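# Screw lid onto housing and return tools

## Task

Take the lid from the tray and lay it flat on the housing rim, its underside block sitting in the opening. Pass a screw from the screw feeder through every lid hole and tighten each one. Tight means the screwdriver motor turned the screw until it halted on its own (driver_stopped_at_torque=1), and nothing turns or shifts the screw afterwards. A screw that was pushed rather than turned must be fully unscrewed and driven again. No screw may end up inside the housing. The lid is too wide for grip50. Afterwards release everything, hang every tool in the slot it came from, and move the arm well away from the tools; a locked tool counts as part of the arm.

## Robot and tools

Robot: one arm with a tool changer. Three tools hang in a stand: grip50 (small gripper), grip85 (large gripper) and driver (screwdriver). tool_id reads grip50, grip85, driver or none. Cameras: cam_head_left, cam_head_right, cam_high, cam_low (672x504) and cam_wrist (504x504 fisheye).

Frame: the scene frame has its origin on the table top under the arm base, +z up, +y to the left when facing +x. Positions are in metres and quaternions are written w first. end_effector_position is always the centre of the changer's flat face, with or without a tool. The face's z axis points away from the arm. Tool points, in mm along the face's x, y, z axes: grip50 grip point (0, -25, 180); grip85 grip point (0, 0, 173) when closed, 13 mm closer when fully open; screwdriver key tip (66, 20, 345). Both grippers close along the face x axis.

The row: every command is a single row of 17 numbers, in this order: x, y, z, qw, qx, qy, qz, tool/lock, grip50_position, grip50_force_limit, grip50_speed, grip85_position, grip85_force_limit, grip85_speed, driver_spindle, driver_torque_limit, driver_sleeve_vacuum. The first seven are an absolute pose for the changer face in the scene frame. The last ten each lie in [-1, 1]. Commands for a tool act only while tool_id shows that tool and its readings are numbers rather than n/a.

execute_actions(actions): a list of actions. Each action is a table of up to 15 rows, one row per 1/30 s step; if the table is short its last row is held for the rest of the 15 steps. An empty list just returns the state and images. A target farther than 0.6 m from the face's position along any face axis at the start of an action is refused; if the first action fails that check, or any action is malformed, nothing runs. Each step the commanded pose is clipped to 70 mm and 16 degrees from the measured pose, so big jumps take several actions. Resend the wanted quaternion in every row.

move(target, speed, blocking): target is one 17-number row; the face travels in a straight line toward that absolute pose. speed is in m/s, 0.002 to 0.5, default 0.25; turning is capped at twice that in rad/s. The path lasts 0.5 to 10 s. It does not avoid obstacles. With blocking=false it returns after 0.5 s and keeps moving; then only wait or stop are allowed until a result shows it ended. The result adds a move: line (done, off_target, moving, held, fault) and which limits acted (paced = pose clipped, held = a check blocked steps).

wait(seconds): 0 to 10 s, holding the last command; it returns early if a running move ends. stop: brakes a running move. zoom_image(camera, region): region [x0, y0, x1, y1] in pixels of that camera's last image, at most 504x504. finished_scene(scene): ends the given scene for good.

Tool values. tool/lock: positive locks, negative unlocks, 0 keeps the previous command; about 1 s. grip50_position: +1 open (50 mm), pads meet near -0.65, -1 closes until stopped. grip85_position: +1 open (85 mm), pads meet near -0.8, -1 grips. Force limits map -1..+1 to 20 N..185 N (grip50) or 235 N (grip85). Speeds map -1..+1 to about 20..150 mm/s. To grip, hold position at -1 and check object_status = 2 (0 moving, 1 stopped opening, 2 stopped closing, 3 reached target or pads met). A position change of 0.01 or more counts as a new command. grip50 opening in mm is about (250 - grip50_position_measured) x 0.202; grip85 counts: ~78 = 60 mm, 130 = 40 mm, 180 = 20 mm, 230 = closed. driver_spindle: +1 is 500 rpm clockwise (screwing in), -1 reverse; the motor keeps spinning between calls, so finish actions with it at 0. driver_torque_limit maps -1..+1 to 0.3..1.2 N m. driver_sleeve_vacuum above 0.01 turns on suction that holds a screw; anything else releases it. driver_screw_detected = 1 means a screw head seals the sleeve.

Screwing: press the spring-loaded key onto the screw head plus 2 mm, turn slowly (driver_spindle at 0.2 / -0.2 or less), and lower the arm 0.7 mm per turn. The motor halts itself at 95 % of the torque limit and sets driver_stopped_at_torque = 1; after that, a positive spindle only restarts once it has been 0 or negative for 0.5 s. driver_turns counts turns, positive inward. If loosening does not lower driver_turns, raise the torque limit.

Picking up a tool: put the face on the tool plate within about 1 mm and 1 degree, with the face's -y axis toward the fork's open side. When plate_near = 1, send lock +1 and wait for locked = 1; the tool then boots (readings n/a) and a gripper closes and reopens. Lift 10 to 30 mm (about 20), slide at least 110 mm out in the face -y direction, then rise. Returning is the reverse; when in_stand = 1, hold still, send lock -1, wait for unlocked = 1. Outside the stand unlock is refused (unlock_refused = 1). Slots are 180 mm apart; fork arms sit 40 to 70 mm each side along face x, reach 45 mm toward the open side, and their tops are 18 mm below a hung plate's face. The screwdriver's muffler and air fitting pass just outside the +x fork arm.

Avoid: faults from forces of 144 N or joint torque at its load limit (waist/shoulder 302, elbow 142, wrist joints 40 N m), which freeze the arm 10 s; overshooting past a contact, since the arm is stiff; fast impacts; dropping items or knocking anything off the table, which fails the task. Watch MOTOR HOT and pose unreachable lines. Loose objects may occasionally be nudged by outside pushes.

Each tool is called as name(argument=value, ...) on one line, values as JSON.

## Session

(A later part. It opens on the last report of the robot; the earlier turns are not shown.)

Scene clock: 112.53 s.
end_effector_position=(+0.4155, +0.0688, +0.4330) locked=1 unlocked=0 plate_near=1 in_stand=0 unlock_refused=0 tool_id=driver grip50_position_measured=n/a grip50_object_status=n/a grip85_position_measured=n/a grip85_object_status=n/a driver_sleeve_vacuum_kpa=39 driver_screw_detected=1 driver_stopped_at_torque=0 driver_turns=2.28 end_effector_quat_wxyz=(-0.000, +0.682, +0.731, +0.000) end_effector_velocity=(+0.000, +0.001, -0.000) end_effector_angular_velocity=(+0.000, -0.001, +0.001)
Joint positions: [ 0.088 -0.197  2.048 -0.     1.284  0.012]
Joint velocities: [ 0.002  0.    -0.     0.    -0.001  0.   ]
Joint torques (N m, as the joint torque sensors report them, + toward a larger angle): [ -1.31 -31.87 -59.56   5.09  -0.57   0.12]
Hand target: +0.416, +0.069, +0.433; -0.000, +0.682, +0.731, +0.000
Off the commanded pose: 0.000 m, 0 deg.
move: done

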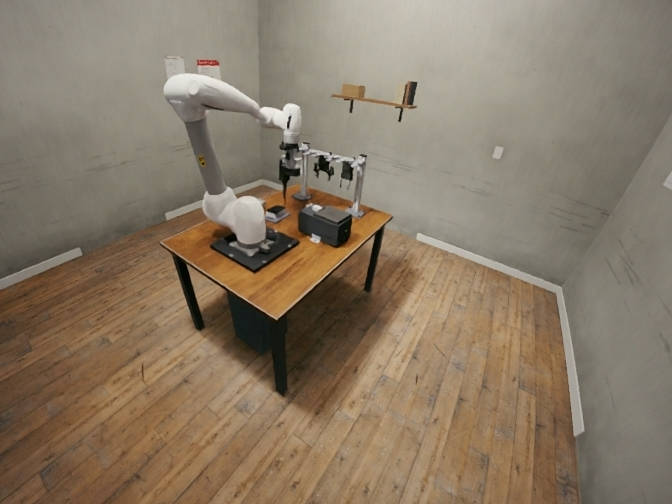

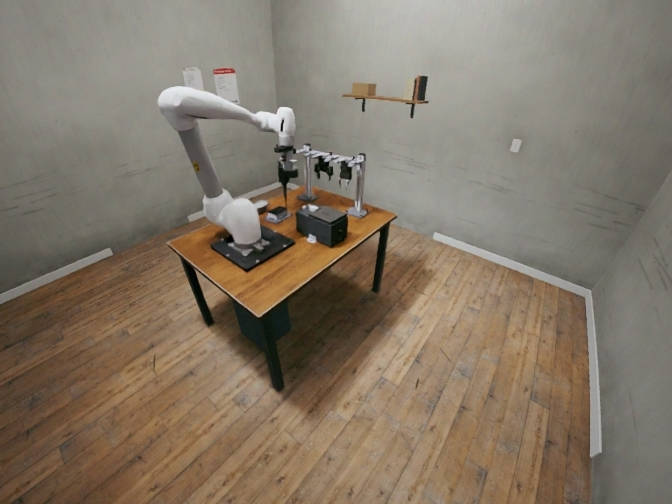

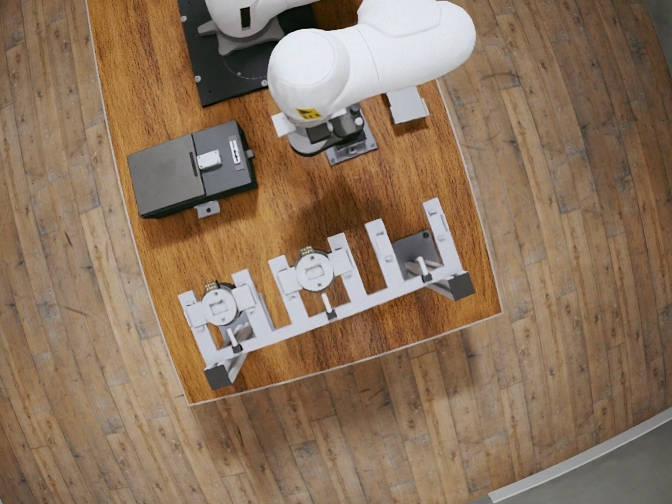

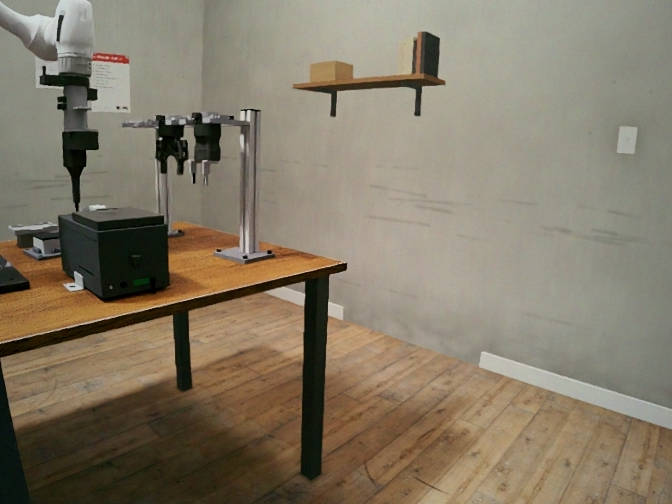

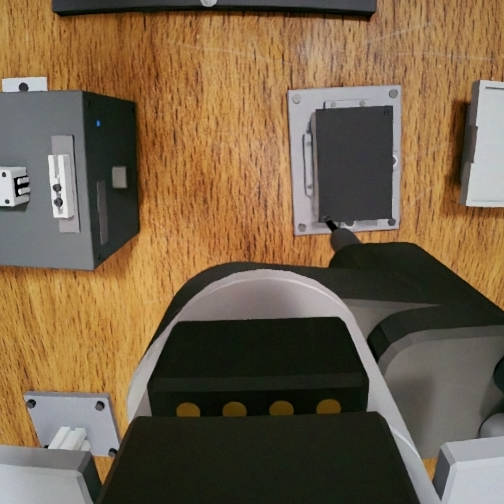

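move(target=[0.4164,0.0707,0.433,0,0.6820,0.7314,0,0,0,0,0,1,-0.5,-1,0,0,1], speed=0.02)

zoom_image(camera="cam_wrist", region=[315, 205, 340, 230])

Scene clock: 113.70 s.
end_effector_position=(+0.4164, +0.0707, +0.4330) locked=1 unlocked=0 plate_near=1 in_stand=0 unlock_refused=0 tool_id=driver grip50_position_measured=n/a grip50_object_status=n/a grip85_position_measured=n/a grip85_object_status=n/a driver_sleeve_vacuum_kpa=39 driver_screw_detected=1 driver_stopped_at_torque=0 driver_turns=2.28 end_effector_quat_wxyz=(-0.000, +0.682, +0.731, -0.000) end_effector_velocity=(+0.000, +0.000, +0.000) end_effector_angular_velocity=(-0.000, -0.000, +0.001)
Joint positions: [ 0.093 -0.195  2.046 -0.     1.284  0.017]
Joint velocities: [ 0.  0. -0. -0. -0. -0.]
Joint torques (N m, as the joint torque sensors report them, + toward a larger angle): [  0.02 -34.64 -59.58   5.02  -0.64   0.18]
Hand target: +0.416, +0.071, +0.433; -0.000, +0.682, +0.731, +0.000
Off the commanded pose: 0.000 m, 0 deg.
move: done

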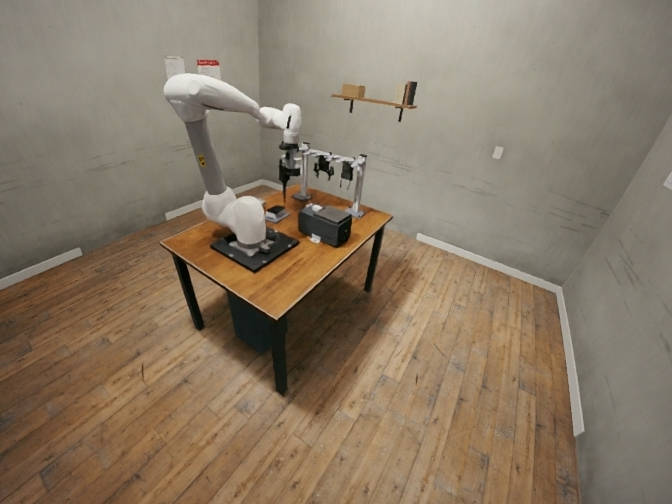

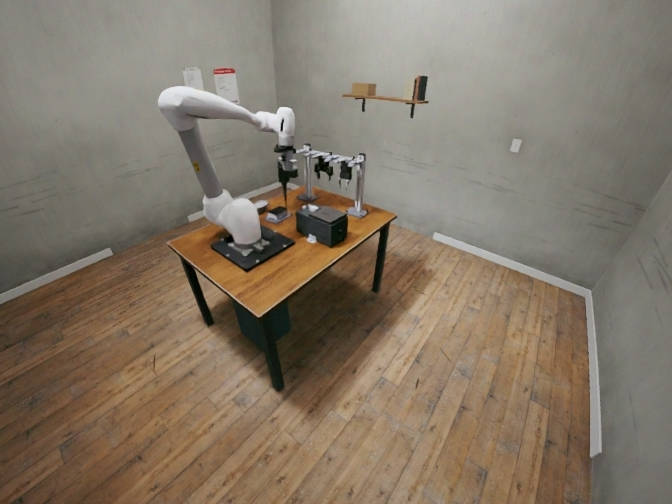

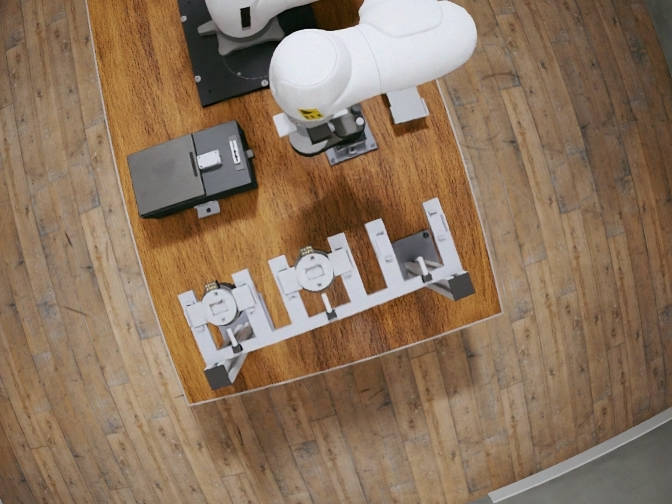

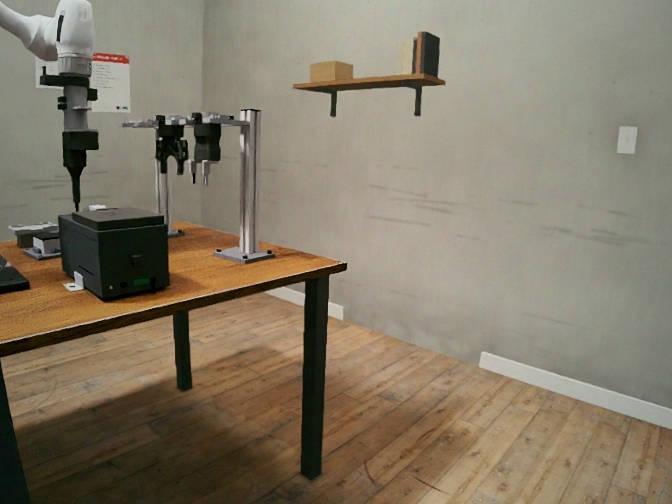

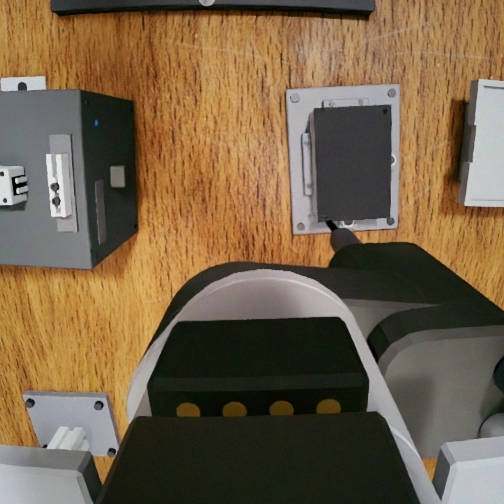

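Region (315, 205, 340, 230) of cam_wrist's 504x504 image, scaled by 20.160, with more detail than that image has.

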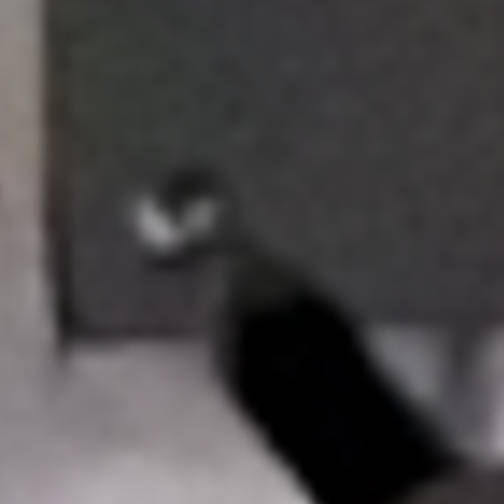

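move(target=[0.4166,0.0707,0.4150,0,0.6820,0.7314,0,0,0,0,0,1,-0.5,-1,0,0,1], speed=0.03)

move(target=[0.4166,0.0707,0.4105,0,0.6820,0.7314,0,0,0,0,0,1,-0.5,-1,0,0,1], speed=0.006)

zoom_image(camera="cam_head_right", region=[260, 185, 310, 225])

Scene clock: 114.77 s.
end_effector_position=(+0.4166, +0.0707, +0.4150) locked=1 unlocked=0 plate_near=1 in_stand=0 unlock_refused=0 tool_id=driver grip50_position_measured=n/a grip50_object_status=n/a grip85_position_measured=n/a grip85_object_status=n/a driver_sleeve_vacuum_kpa=39 driver_screw_detected=1 driver_stopped_at_torque=0 driver_turns=2.28 end_effector_quat_wxyz=(+0.000, +0.682, +0.731, +0.000) end_effector_velocity=(-0.000, +0.000, -0.000) end_effector_angular_velocity=(-0.000, +0.000, -0.000)
Joint positions: [ 0.093 -0.185  2.072 -0.     1.248  0.017]
Joint velocities: [ 0.    -0.     0.001 -0.    -0.     0.001]
Joint torques (N m, as the joint torque sensors report them, + toward a larger angle): [  0.21 -34.75 -58.6    4.88  -0.45  -0.08]
Hand target: +0.417, +0.071, +0.415; -0.000, +0.682, +0.731, +0.000
Off the commanded pose: 0.000 m, 0 deg.
move: done

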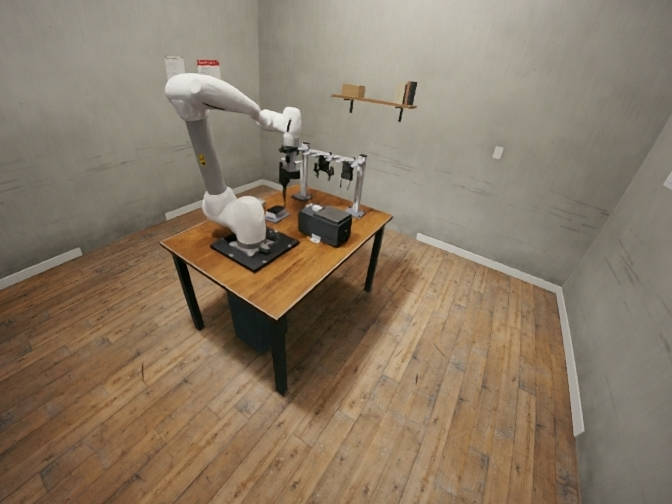

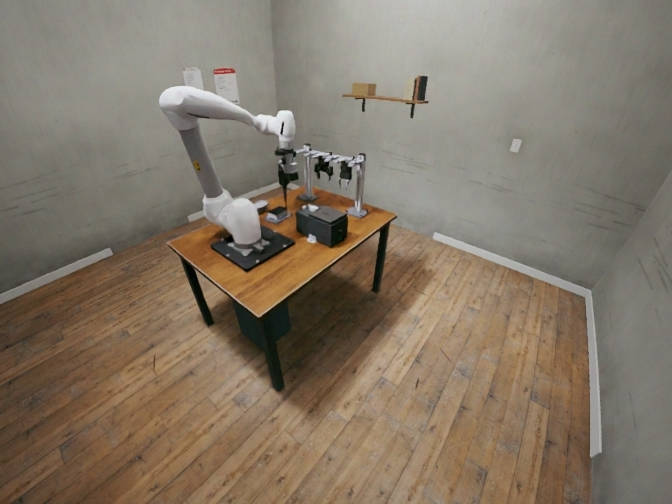

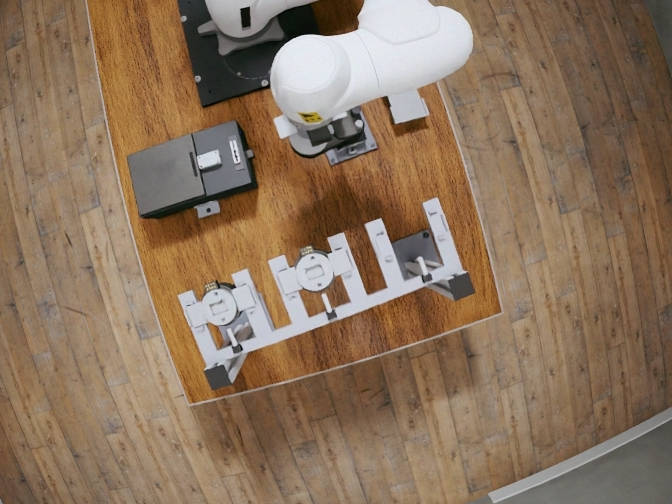

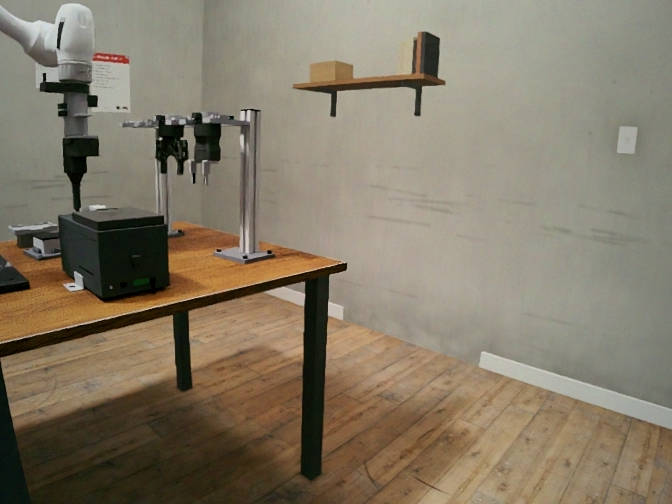

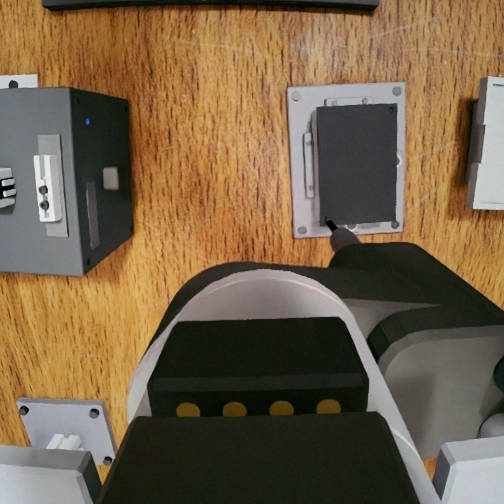

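Scene clock: 115.73 s.
end_effector_position=(+0.4166, +0.0707, +0.4105) locked=1 unlocked=0 plate_near=1 in_stand=0 unlock_refused=0 tool_id=driver grip50_position_measured=n/a grip50_object_status=n/a grip85_position_measured=n/a grip85_object_status=n/a driver_sleeve_vacuum_kpa=39 driver_screw_detected=1 driver_stopped_at_torque=0 driver_turns=2.28 end_effector_quat_wxyz=(+0.000, +0.682, +0.731, -0.000) end_effector_velocity=(+0.000, -0.000, -0.000) end_effector_angular_velocity=(+0.001, +0.000, -0.001)
Joint positions: [ 0.093 -0.182  2.078 -0.     1.239  0.017]
Joint velocities: [-0.001  0.     0.     0.001 -0.001 -0.   ]
Joint torques (N m, as the joint torque sensors report them, + toward a larger angle): [ -1.27 -33.15 -58.71   4.92  -0.81  -0.05]
Hand target: +0.417, +0.071, +0.410; -0.000, +0.682, +0.731, +0.000
Off the commanded pose: 0.000 m, 0 deg.
move: done

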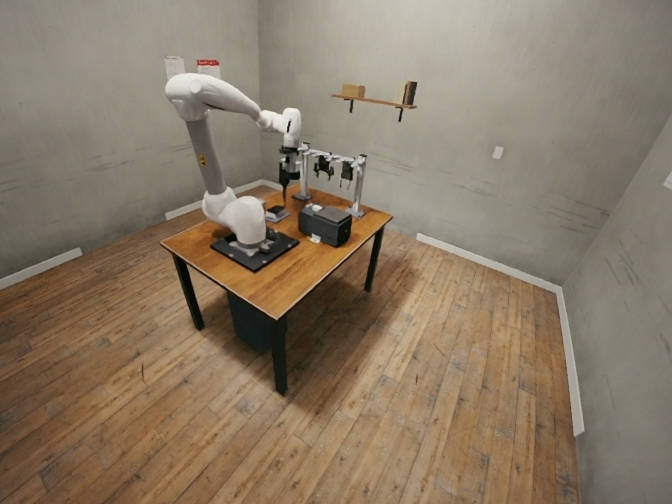

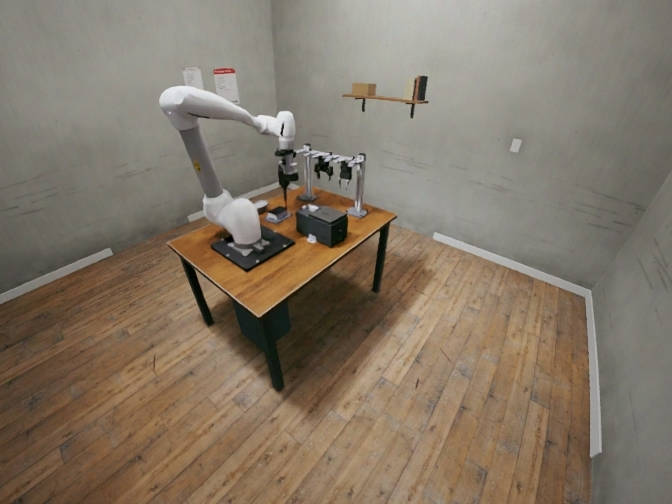

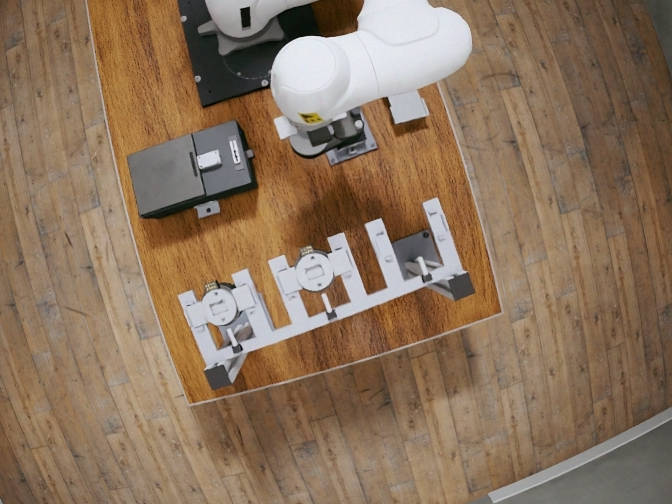

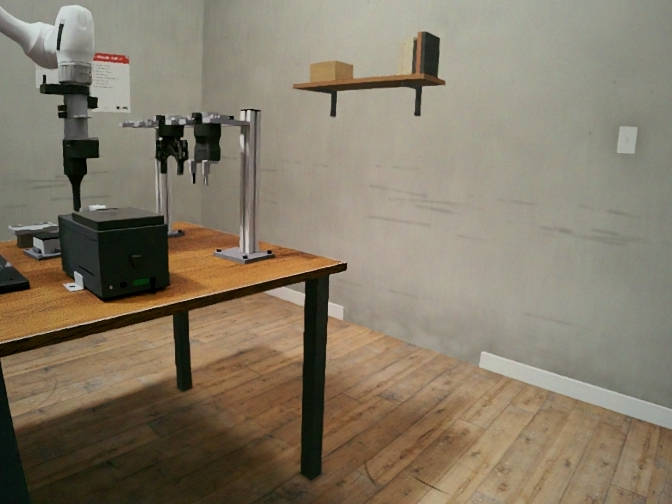

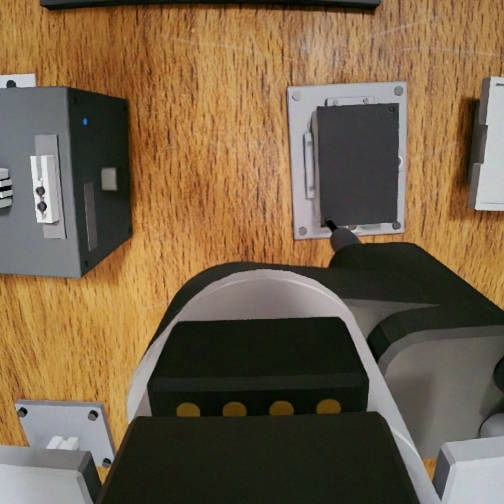

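Region (260, 185, 310, 225) of cam_head_right's 672x504 image, scaled by 10.080, with more detail than that image has; it fills the top 403 rows of this view, and the rest is white.

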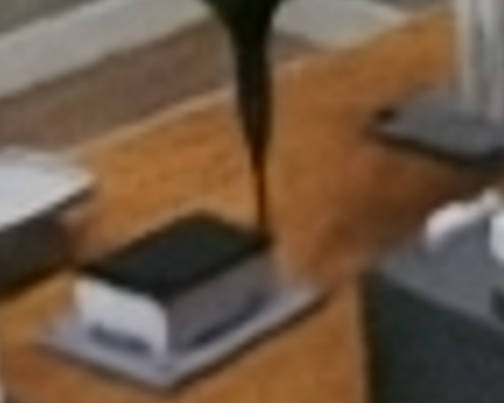

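No contact yet. Continue down in steps.

move(target=[0.4166,0.0707,0.4080,0,0.6820,0.7314,0,0,0,0,0,1,-0.5,-1,0,0,1], speed=0.005)

Scene clock: 118.23 s.
end_effector_position=(+0.4166, +0.0707, +0.4080) locked=1 unlocked=0 plate_near=1 in_stand=0 unlock_refused=0 tool_id=driver grip50_position_measured=n/a grip50_object_status=n/a grip85_position_measured=n/a grip85_object_status=n/a driver_sleeve_vacuum_kpa=38 driver_screw_detected=1 driver_stopped_at_torque=0 driver_turns=2.28 end_effector_quat_wxyz=(+0.000, +0.682, +0.731, +0.000) end_effector_velocity=(+0.000, -0.000, -0.000) end_effector_angular_velocity=(-0.000, -0.000, +0.000)
Joint positions: [ 0.093 -0.181  2.082 -0.     1.234  0.017]
Joint velocities: [-0.     0.     0.    -0.    -0.001 -0.001]
Joint torques (N m, as the joint torque sensors report them, + toward a larger angle): [  0.67 -32.95 -57.27   4.74  -1.06   0.19]
Hand target: +0.417, +0.071, +0.408; -0.000, +0.682, +0.731, +0.000
Off the commanded pose: 0.000 m, 0 deg.
move: done

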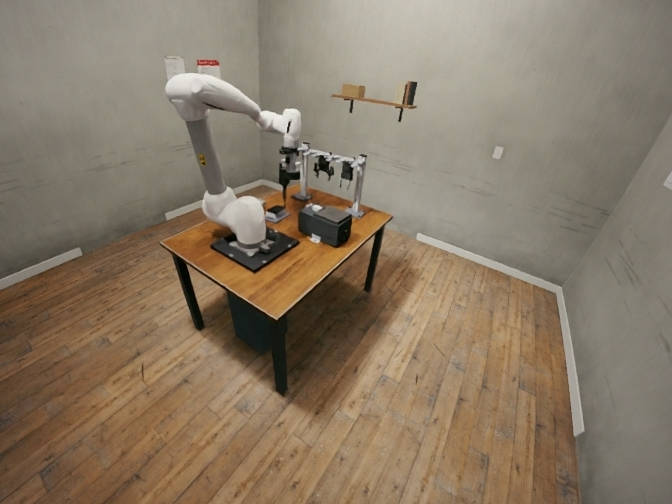

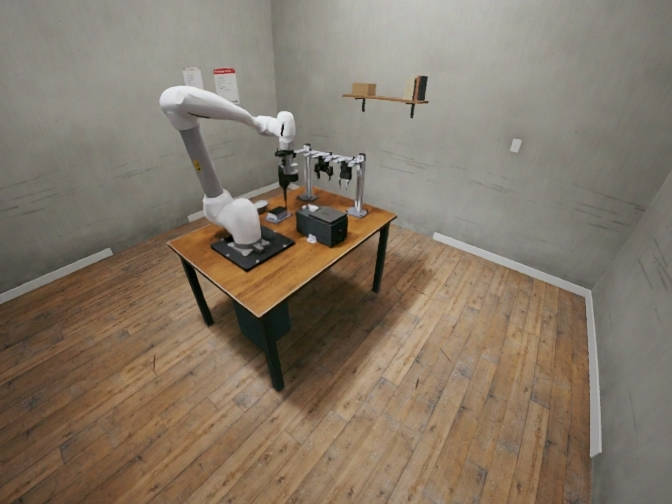

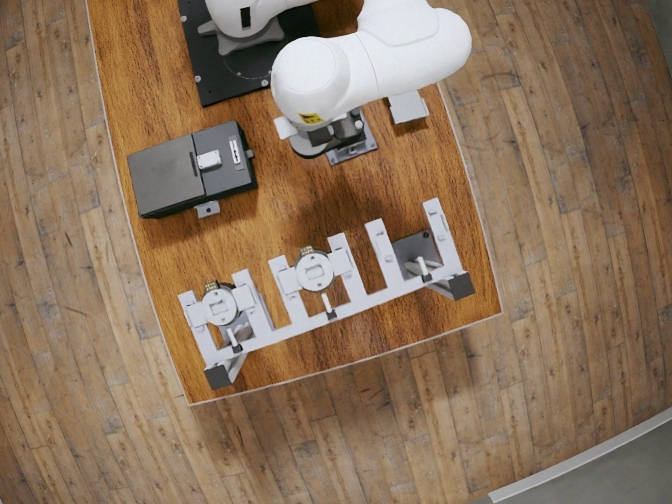

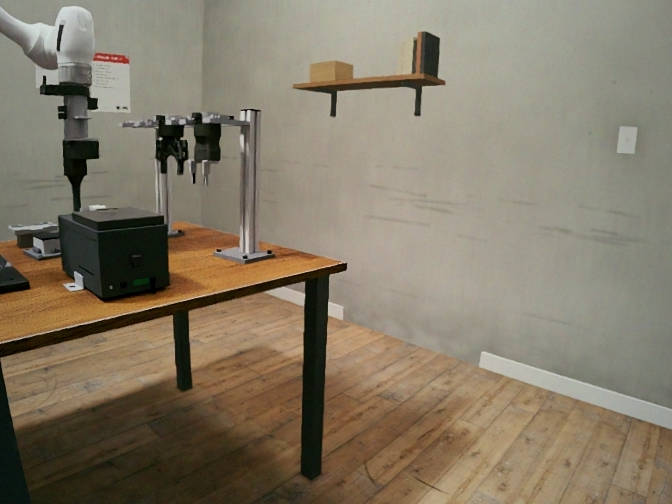

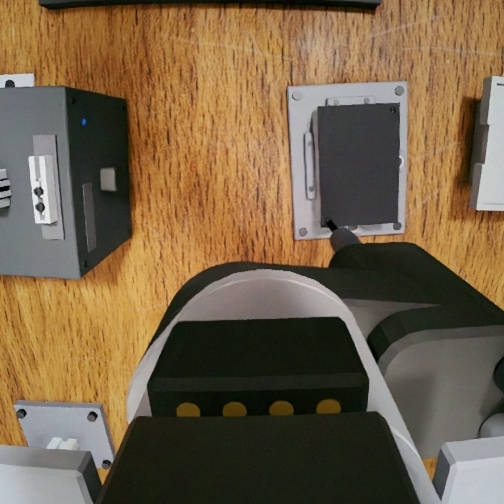

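move(target=[0.4163,0.0708,0.4072,0,0.6820,0.7314,0,0,0,0,0,1,-0.5,-1,0,0,1], speed=0.003)

Scene clock: 119.10 s.
end_effector_position=(+0.4163, +0.0708, +0.4072) locked=1 unlocked=0 plate_near=1 in_stand=0 unlock_refused=0 tool_id=driver grip50_position_measured=n/a grip50_object_status=n/a grip85_position_measured=n/a grip85_object_status=n/a driver_sleeve_vacuum_kpa=39 driver_screw_detected=1 driver_stopped_at_torque=0 driver_turns=2.28 end_effector_quat_wxyz=(+0.000, +0.682, +0.731, +0.000) end_effector_velocity=(+0.000, +0.000, -0.000) end_effector_angular_velocity=(+0.000, -0.001, -0.001)
Joint positions: [ 0.093 -0.181  2.083 -0.     1.232  0.017]
Joint velocities: [ 0.     0.     0.     0.    -0.001  0.001]
Joint torques (N m, as the joint torque sensors report them, + toward a larger angle): [  0.28 -33.83 -56.     5.25  -0.69  -0.11]
Hand target: +0.416, +0.071, +0.407; -0.000, +0.682, +0.731, +0.000
Off the commanded pose: 0.000 m, 0 deg.
move: done

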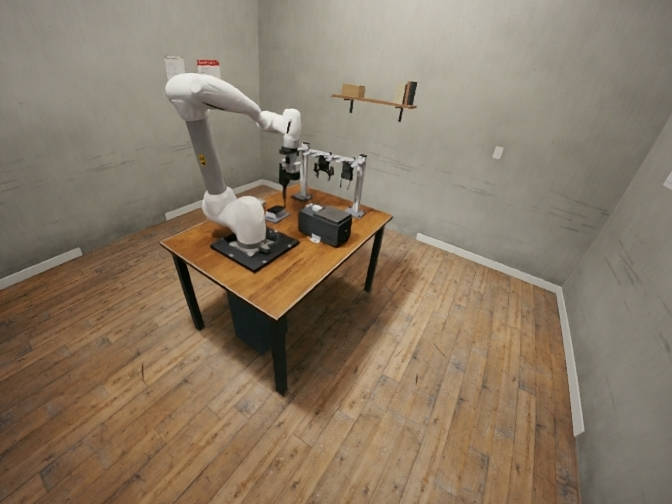

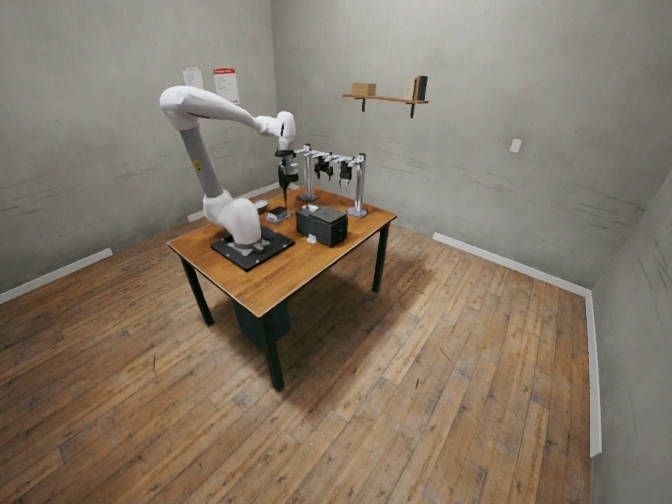

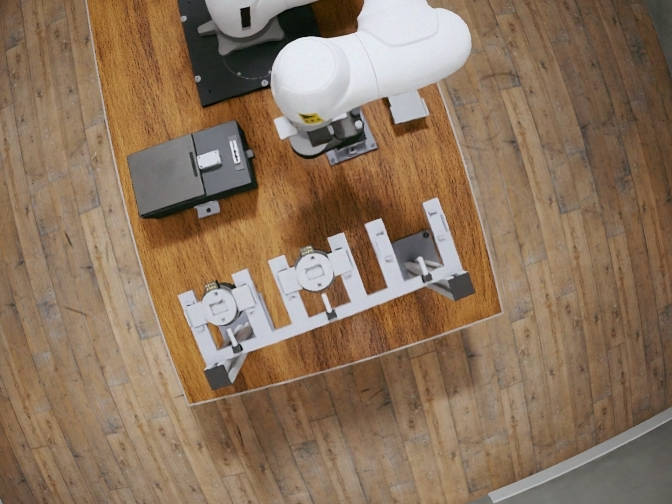

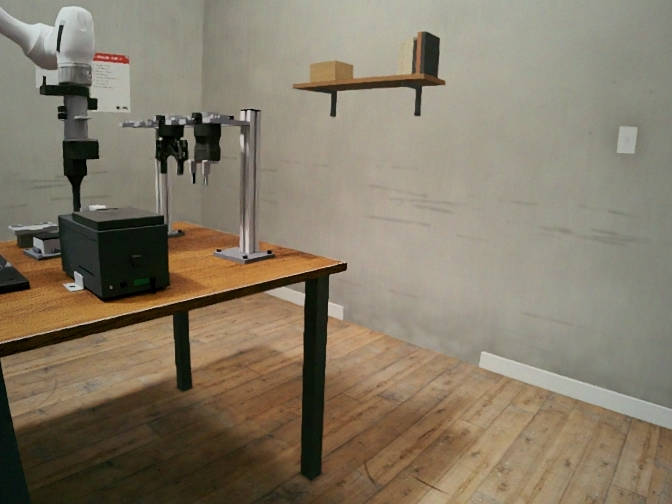

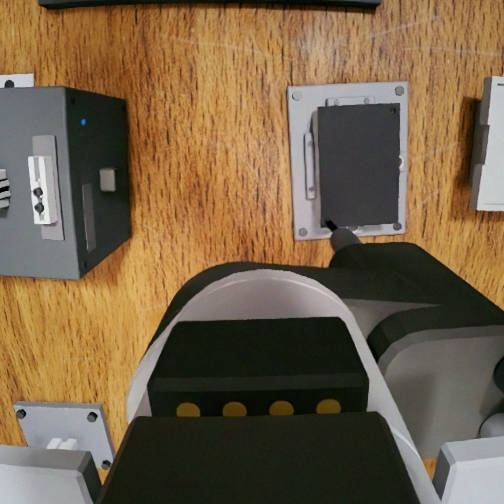

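move(target=[0.4163,0.0708,0.4010,0,0.6820,0.7314,0,0,0,0,0,1,-0.5,-1,0.3,0,1], speed=0.0021)

Scene clock: 122.33 s.
end_effector_position=(+0.4163, +0.0708, +0.4010) locked=1 unlocked=0 plate_near=1 in_stand=0 unlock_refused=0 tool_id=driver grip50_position_measured=n/a grip50_object_status=n/a grip85_position_measured=n/a grip85_object_status=n/a driver_sleeve_vacuum_kpa=40 driver_screw_detected=1 driver_stopped_at_torque=1 driver_turns=8.35 end_effector_quat_wxyz=(+0.000, +0.682, +0.731, +0.000) end_effector_velocity=(+0.000, -0.000, +0.000) end_effector_angular_velocity=(-0.000, -0.002, +0.001)
Joint positions: [ 0.093 -0.177  2.092 -0.     1.22   0.017]
Joint velocities: [-0.    -0.     0.    -0.001 -0.001 -0.001]
Joint torques (N m, as the joint torque sensors report them, + toward a larger angle): [ -0.33 -30.74 -55.33   5.15  -1.01  -0.09]
Hand target: +0.416, +0.071, +0.401; -0.000, +0.682, +0.731, +0.000
Off the commanded pose: 0.000 m, 0 deg.
move: done

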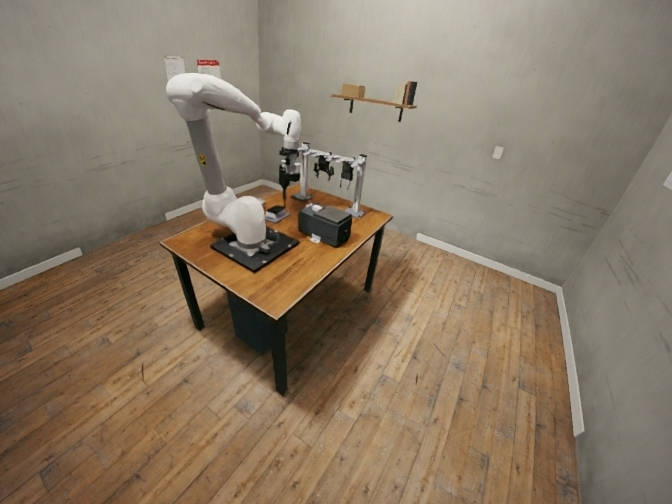

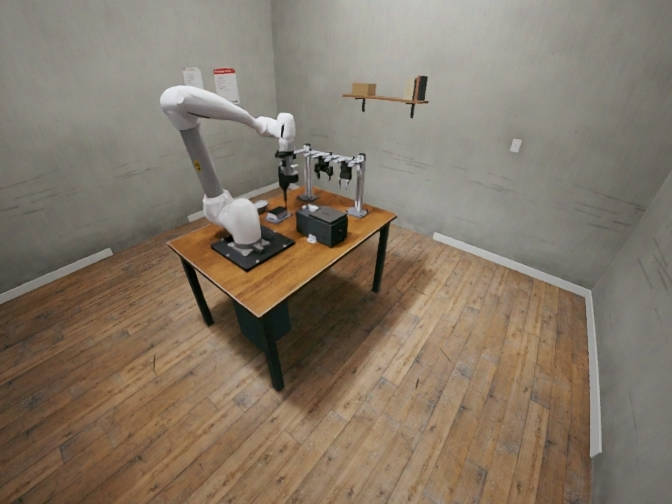

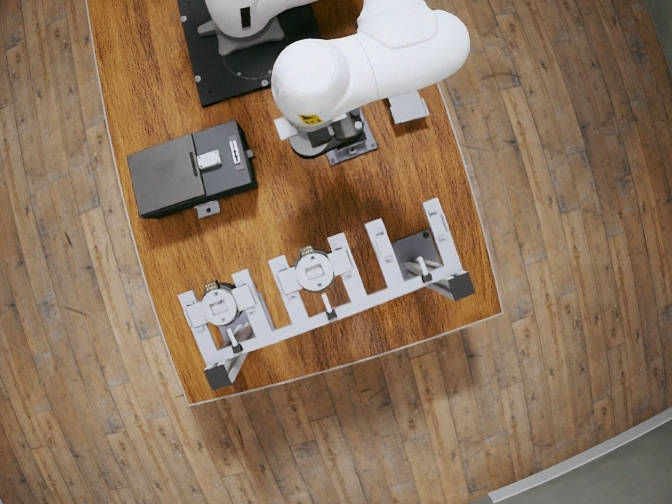

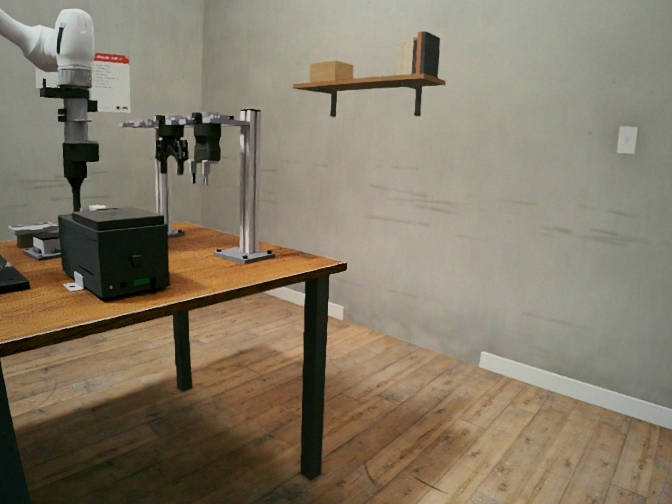

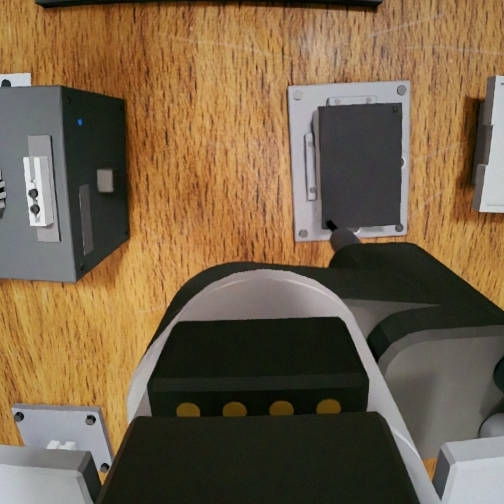

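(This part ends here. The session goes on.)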